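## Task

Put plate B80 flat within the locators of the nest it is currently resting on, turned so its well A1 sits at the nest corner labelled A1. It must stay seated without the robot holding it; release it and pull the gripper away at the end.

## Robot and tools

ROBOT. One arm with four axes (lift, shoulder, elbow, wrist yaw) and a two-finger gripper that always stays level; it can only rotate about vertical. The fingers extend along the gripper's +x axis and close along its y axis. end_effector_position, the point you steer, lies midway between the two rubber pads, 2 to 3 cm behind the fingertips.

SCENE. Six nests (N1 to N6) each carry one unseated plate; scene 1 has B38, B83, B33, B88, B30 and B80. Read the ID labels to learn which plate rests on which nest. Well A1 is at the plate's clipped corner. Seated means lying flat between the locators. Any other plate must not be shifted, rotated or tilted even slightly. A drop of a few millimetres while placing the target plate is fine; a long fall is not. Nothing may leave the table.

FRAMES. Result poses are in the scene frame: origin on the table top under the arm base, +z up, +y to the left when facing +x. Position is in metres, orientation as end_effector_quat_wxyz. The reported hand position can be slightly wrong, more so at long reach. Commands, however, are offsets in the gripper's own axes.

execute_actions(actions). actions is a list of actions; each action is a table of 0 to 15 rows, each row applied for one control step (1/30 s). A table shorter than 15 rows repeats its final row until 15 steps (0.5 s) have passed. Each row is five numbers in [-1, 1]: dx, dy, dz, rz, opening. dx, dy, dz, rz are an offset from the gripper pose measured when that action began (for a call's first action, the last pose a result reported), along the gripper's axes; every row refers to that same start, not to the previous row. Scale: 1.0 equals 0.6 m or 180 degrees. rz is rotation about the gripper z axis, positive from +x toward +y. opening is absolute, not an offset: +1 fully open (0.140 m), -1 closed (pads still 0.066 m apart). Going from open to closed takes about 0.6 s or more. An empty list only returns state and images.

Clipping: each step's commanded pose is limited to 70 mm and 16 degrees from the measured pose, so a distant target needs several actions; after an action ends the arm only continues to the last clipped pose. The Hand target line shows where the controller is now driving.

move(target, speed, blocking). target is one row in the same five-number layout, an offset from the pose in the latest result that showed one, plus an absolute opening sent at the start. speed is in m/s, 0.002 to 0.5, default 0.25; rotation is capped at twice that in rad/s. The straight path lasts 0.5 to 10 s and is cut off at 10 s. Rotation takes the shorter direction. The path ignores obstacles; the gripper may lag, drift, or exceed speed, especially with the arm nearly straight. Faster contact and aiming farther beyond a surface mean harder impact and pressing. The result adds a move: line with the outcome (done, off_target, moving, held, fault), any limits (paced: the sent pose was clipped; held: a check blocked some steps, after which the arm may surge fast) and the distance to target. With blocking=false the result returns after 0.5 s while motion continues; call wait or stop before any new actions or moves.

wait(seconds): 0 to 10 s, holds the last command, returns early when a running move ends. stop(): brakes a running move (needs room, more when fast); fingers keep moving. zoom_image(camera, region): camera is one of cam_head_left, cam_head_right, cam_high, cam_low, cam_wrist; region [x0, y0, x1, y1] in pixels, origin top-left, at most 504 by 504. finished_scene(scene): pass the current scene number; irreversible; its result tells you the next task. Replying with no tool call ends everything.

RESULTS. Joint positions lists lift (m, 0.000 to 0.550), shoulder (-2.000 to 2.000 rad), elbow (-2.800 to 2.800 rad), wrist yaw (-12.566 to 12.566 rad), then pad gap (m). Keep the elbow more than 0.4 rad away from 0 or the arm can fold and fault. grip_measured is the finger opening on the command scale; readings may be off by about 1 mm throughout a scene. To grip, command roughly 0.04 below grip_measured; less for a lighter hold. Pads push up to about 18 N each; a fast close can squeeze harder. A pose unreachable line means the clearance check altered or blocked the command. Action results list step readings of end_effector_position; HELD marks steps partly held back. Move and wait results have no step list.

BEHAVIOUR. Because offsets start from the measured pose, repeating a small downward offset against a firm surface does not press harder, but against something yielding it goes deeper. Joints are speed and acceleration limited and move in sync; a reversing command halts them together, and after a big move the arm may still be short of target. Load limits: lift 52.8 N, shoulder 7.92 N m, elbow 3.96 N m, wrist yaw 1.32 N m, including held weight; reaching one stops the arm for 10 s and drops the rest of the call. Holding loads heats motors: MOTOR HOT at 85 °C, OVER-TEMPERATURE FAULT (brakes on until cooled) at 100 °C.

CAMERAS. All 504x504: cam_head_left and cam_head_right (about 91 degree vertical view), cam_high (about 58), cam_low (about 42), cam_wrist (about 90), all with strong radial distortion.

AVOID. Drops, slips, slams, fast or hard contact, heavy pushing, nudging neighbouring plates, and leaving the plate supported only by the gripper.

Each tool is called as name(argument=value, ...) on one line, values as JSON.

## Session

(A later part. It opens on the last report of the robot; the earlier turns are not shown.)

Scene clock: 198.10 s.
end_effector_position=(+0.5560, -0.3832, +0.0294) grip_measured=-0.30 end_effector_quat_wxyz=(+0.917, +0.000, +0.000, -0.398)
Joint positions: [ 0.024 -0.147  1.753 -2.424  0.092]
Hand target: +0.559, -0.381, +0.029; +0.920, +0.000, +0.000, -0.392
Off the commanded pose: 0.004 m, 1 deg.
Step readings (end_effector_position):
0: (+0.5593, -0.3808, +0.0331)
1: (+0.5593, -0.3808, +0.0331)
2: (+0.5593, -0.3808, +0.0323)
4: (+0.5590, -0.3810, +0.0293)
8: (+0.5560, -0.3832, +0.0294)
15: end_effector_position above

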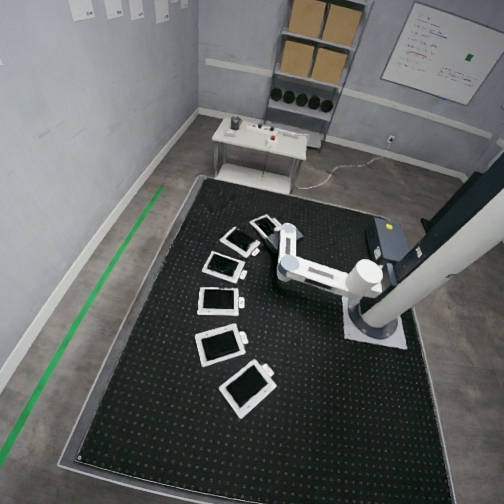

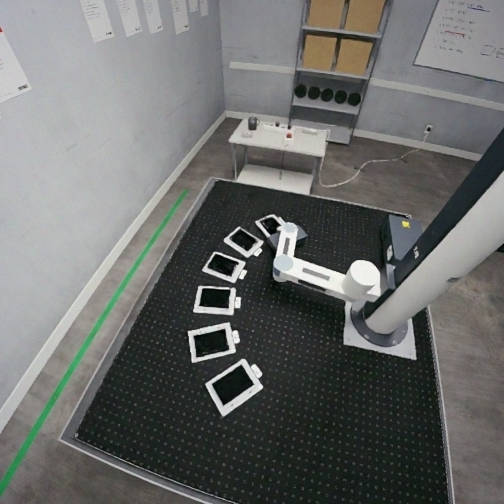

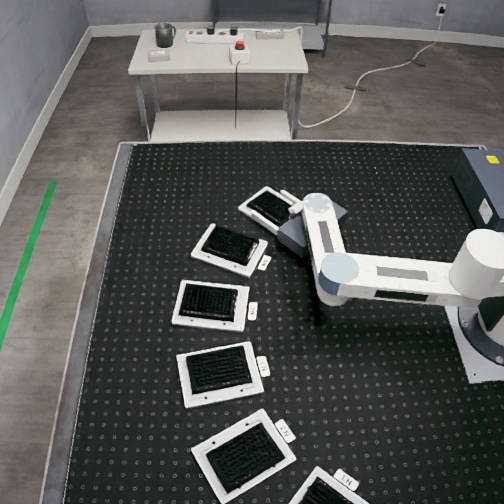

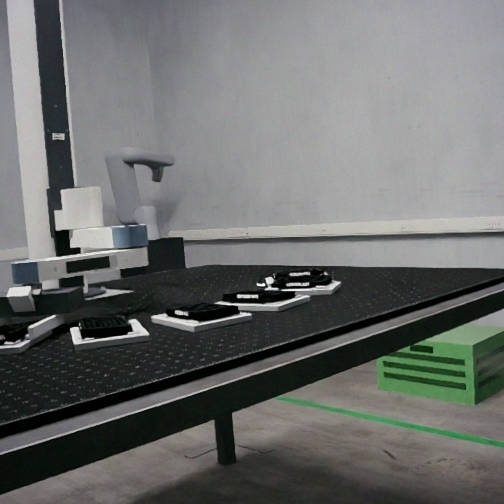

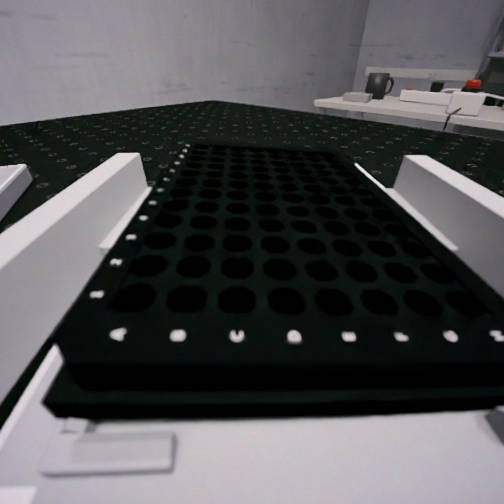

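execute_actions(actions=[[[0,0,0,0,-0.27],[0,0,0,0,-0.27],[0,0,0,0,-0.27],[0,0,0.002,0,-0.27],[0,0,0.004,0,-0.27],[0,0,0.005,0.002,-0.27],[0,0,0.005,0.004,-0.27]]])

move(target=[0, -0.007, 0, 0, -0.3], speed=0.01)

Scene clock: 206.90 s.
end_effector_position=(+0.5559, -0.3833, +0.0325) grip_measured=-0.27 end_effector_quat_wxyz=(+0.920, +0.000, +0.000, -0.392)
Joint positions: [ 0.027 -0.152  1.753 -2.407  0.093]
Hand target: +0.556, -0.383, +0.032; +0.920, +0.000, +0.000, -0.392
Off the commanded pose: 0.000 m, 0 deg.
Step readings (end_effector_position):
0: (+0.5560, -0.3832, +0.0294)
1: (+0.5560, -0.3832, +0.0294)
2: (+0.5556, -0.3835, +0.0294)
4: (+0.5554, -0.3837, +0.0294)
8: (+0.5561, -0.3831, +0.0325)
15: end_effector_position above

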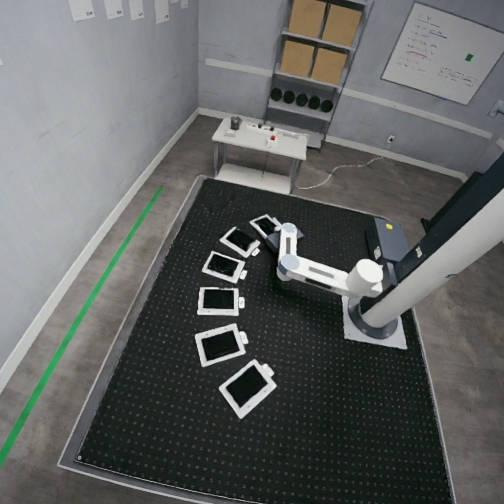

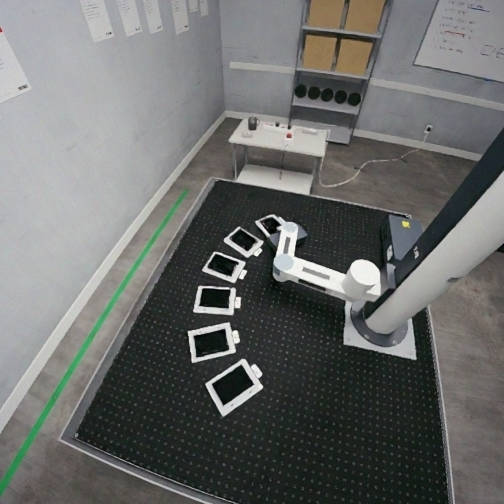

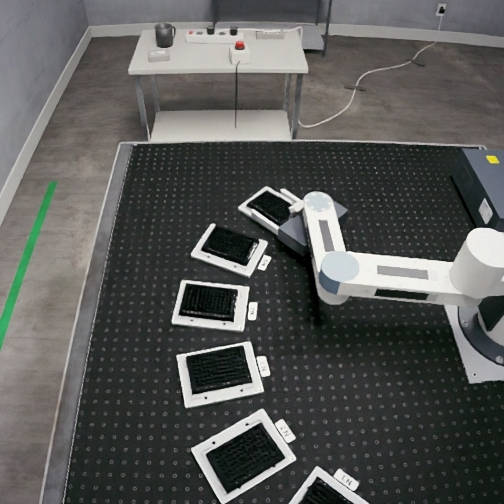

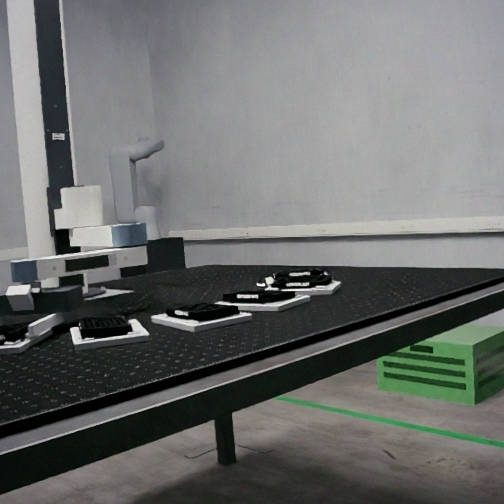

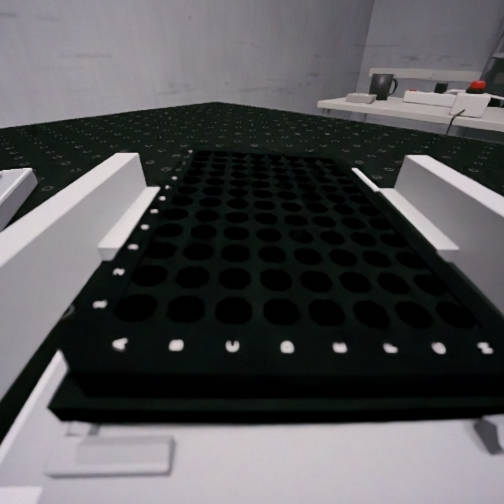

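Scene clock: 207.60 s.
end_effector_position=(+0.5530, -0.3861, +0.0325) grip_measured=-0.30 end_effector_quat_wxyz=(+0.920, +0.000, +0.000, -0.392)
Joint positions: [ 0.027 -0.162  1.752 -2.396  0.092]
Hand target: +0.553, -0.386, +0.032; +0.920, +0.000, +0.000, -0.392
Off the commanded pose: 0.000 m, 0 deg.
move: done

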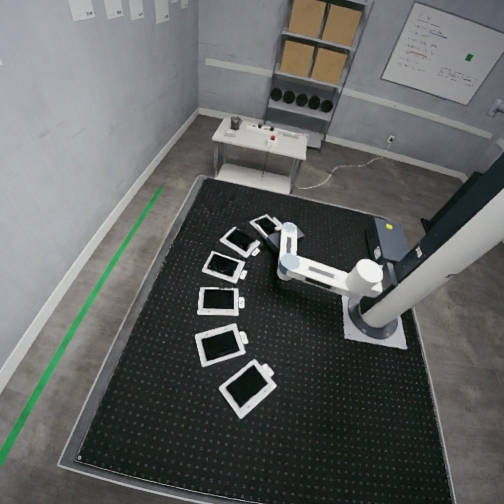

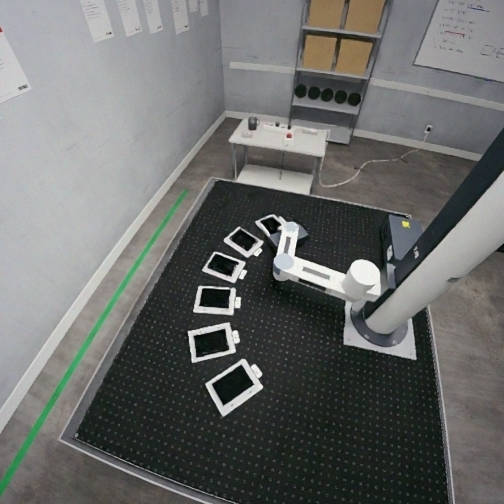

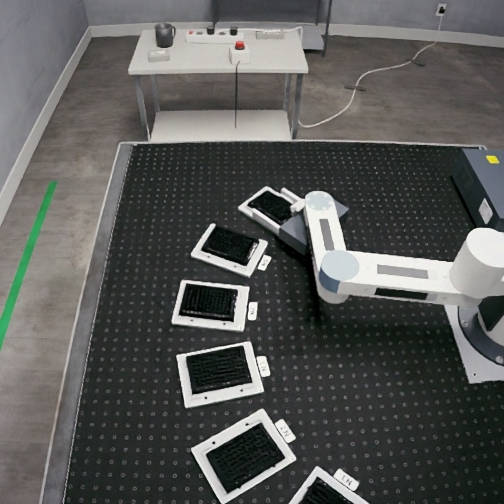

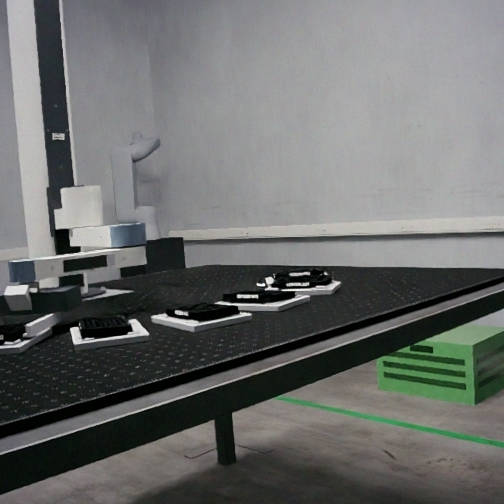

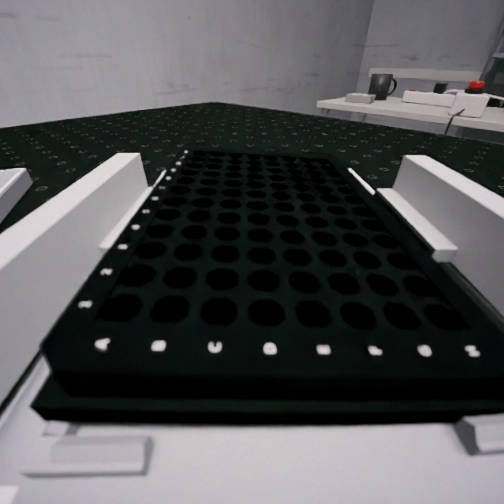

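move(target=[0, -0.0075, 0, 0, -0.3], speed=0.008)

zoom_image(camera="cam_low", region=[0, 310, 70, 360])

Scene clock: 215.30 s.
end_effector_position=(+0.5512, -0.3882, +0.0325) grip_measured=-0.30 end_effector_quat_wxyz=(+0.921, +0.000, +0.000, -0.389)
Joint positions: [ 0.027 -0.172  1.754 -2.381  0.092]
Hand target: +0.550, -0.389, +0.032; +0.920, +0.000, +0.000, -0.392
Off the commanded pose: 0.002 m, 0 deg.
move: done

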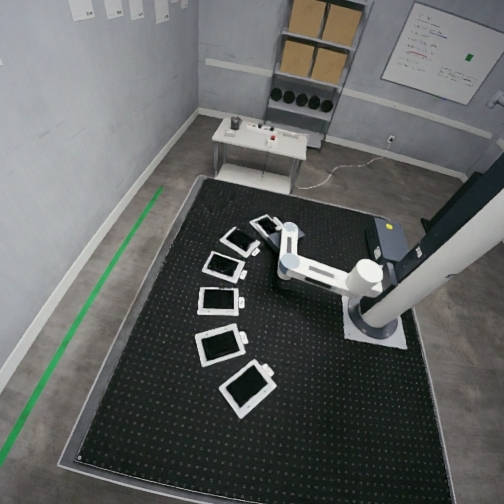

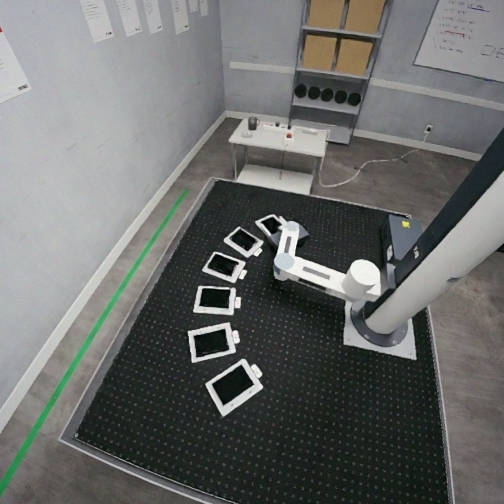

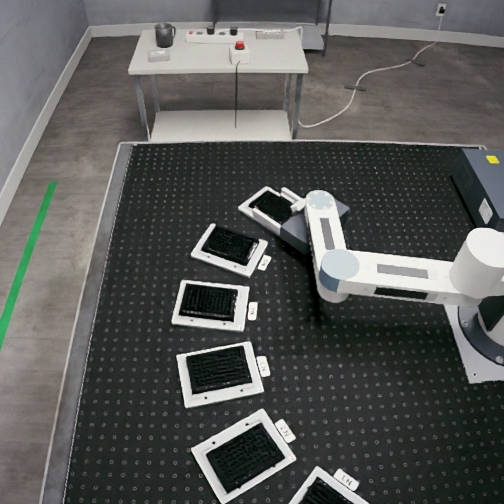

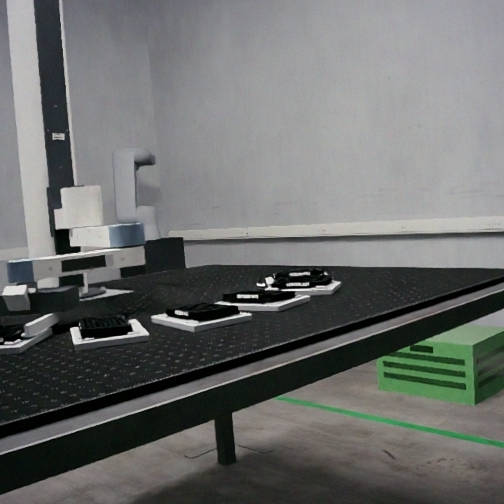

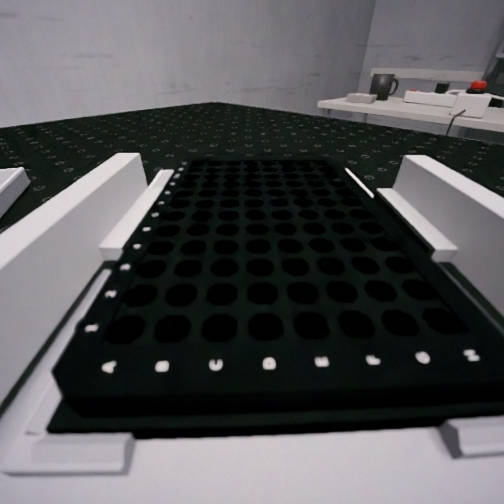

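Region (0, 310, 70, 360) of cam_low's 504x504 image, scaled by 7.200, with more detail than that image has; it fills the top 360 rows of this view, and the rest is white.

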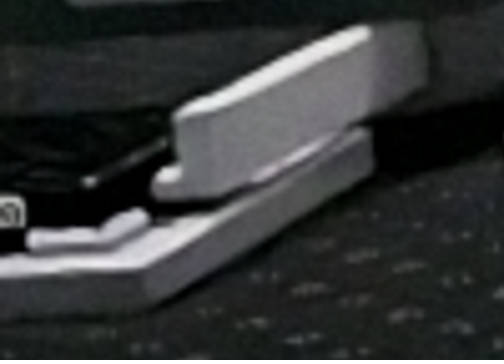

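The plate has dropped in. I'll release it and back away to check.

execute_actions(actions=[[[0,0.003,0,0,-0.1],[0,0.005,0,0,0],[0,0.005,0,0,0],[0,0.005,0,0,0],[0,0.005,0,0,0],[0,0.005,0,0,0],[0,0.005,0.02,0,0],[0,0.005,0.05,0,0],[0,0.005,0.08,0,0]],[[-0.12,0,0.04,0,0.2]]])

zoom_image(camera="cam_wrist", region=[130, 170, 400, 400])

zoom_image(camera="cam_low", region=[0, 310, 70, 360])

Scene clock: 225.77 s.
end_effector_position=(+0.5032, -0.3344, +0.0999) grip_measured=+0.20 end_effector_quat_wxyz=(+0.921, +0.000, +0.000, -0.389)
Joint positions: [ 0.095  0.003  1.36  -2.163  0.11 ]
Hand target: +0.503, -0.334, +0.100; +0.921, +0.000, +0.000, -0.389
Off the commanded pose: 0.000 m, 0 deg.
Step readings (end_effector_position; steps 1 to 15: 1st action; 16 to 30: 2nd action):
0: (+0.5512, -0.3882, +0.0325)
1: (+0.5511, -0.3882, +0.0325)
2: (+0.5515, -0.3877, +0.0325)
4: (+0.5537, -0.3858, +0.0325)
8: (+0.5535, -0.3860, +0.0334)
15: (+0.5534, -0.3860, +0.0758)
16: (+0.5534, -0.3860, +0.0791)
17: (+0.5528, -0.3850, +0.0821)
19: (+0.5466, -0.3784, +0.0901)
23: (+0.5191, -0.3522, +0.0990)
30: end_effector_position above

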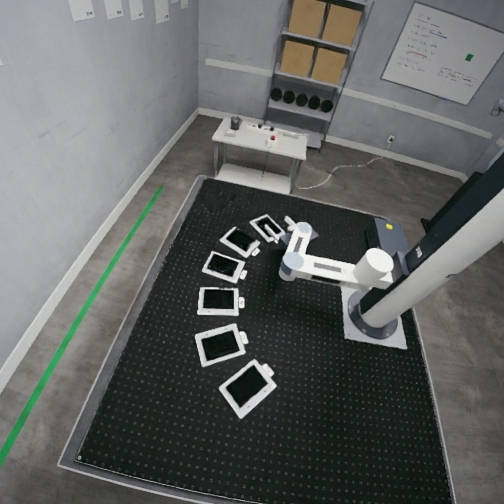

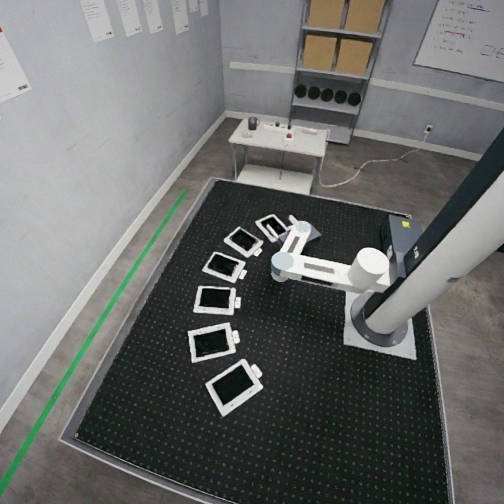

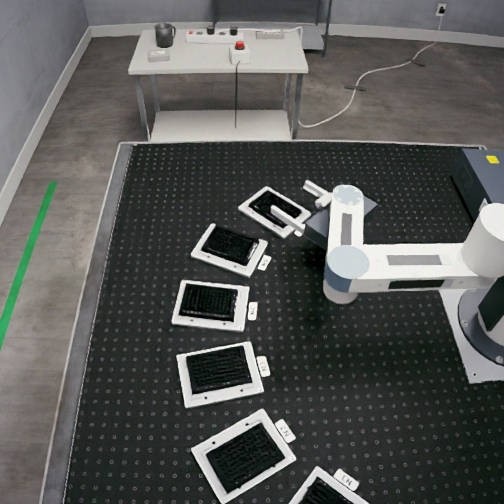

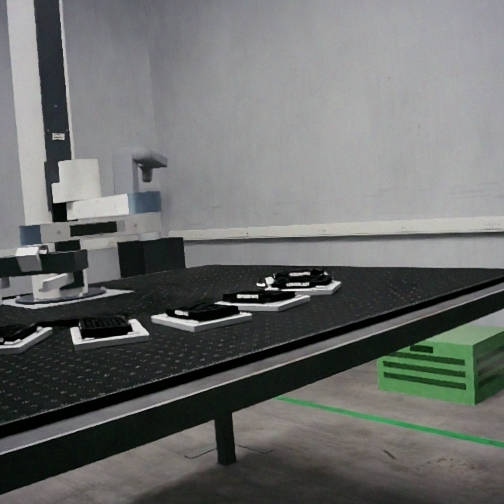

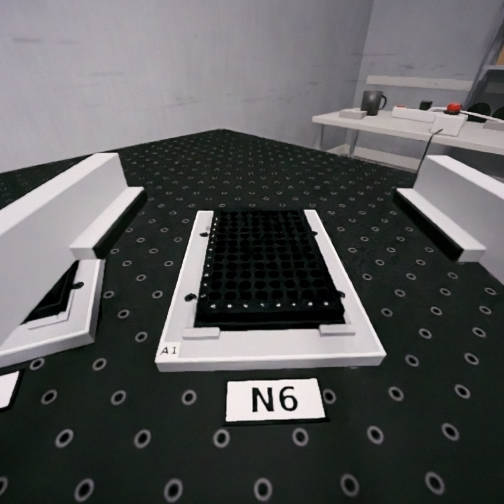

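Region (130, 170, 400, 400) of cam_wrist's 504x504 image, scaled by 1.867, with more detail than that image has; it fills the top 429 rows of this view, and the rest is white.

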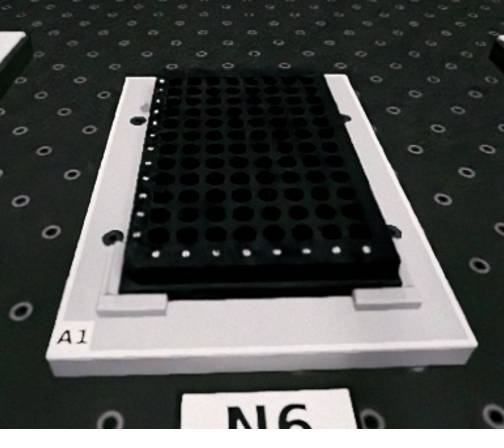

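Region (0, 310, 70, 360) of cam_low's 504x504 image, scaled by 7.200, with more detail than that image has; it fills the top 360 rows of this view, and the rest is white.

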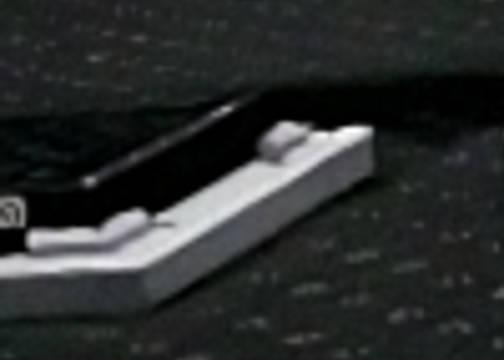

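zoom_image(camera="cam_wrist", region=[175, 290, 365, 350])

move(target=[-0.1, 0, 0.05, 0, 0.2], speed=0.4)

Region (175, 290, 365, 350) of cam_wrist's 504x504 image, scaled by 2.653, with more detail than that image has; it fills the top 159 rows of this view, and the rest is white.

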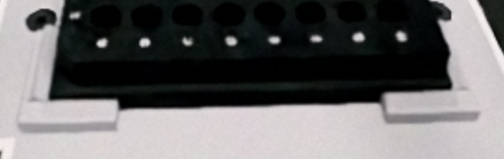

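Scene clock: 234.03 s.
end_effector_position=(+0.4612, -0.2914, +0.1299) grip_measured=+0.20 end_effector_quat_wxyz=(+0.921, +0.000, +0.000, -0.389)
Joint positions: [ 0.125  0.113  1.075 -1.988  0.11 ]
Hand target: +0.461, -0.291, +0.130; +0.921, +0.000, +0.000, -0.389
Off the commanded pose: 0.000 m, 0 deg.
move: done

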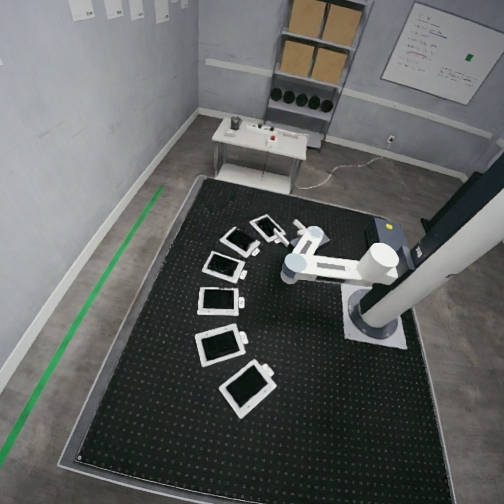

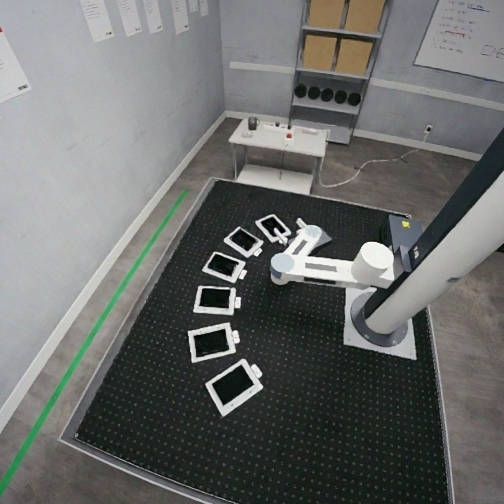

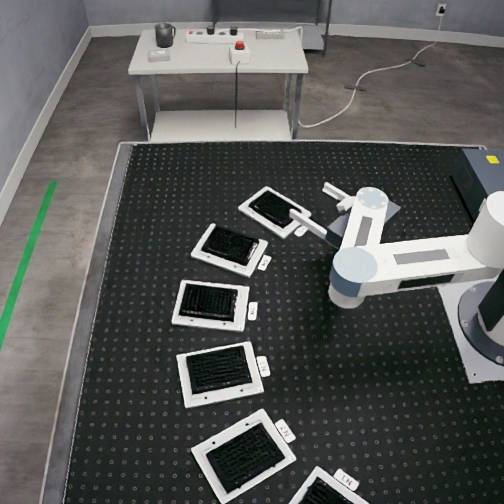

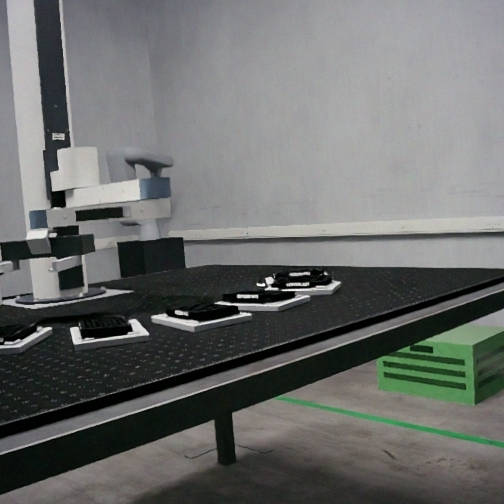

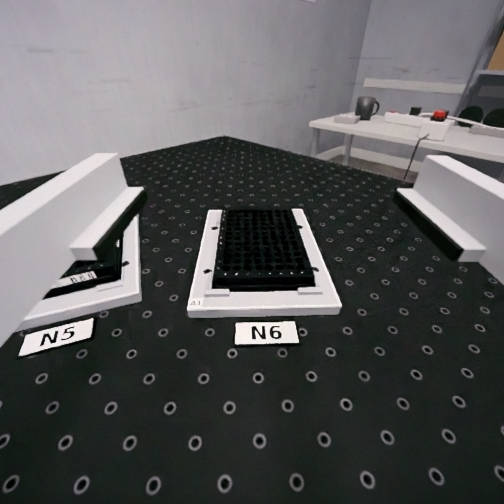

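finished_scene(scene=1)

The scene is finished: the task was done.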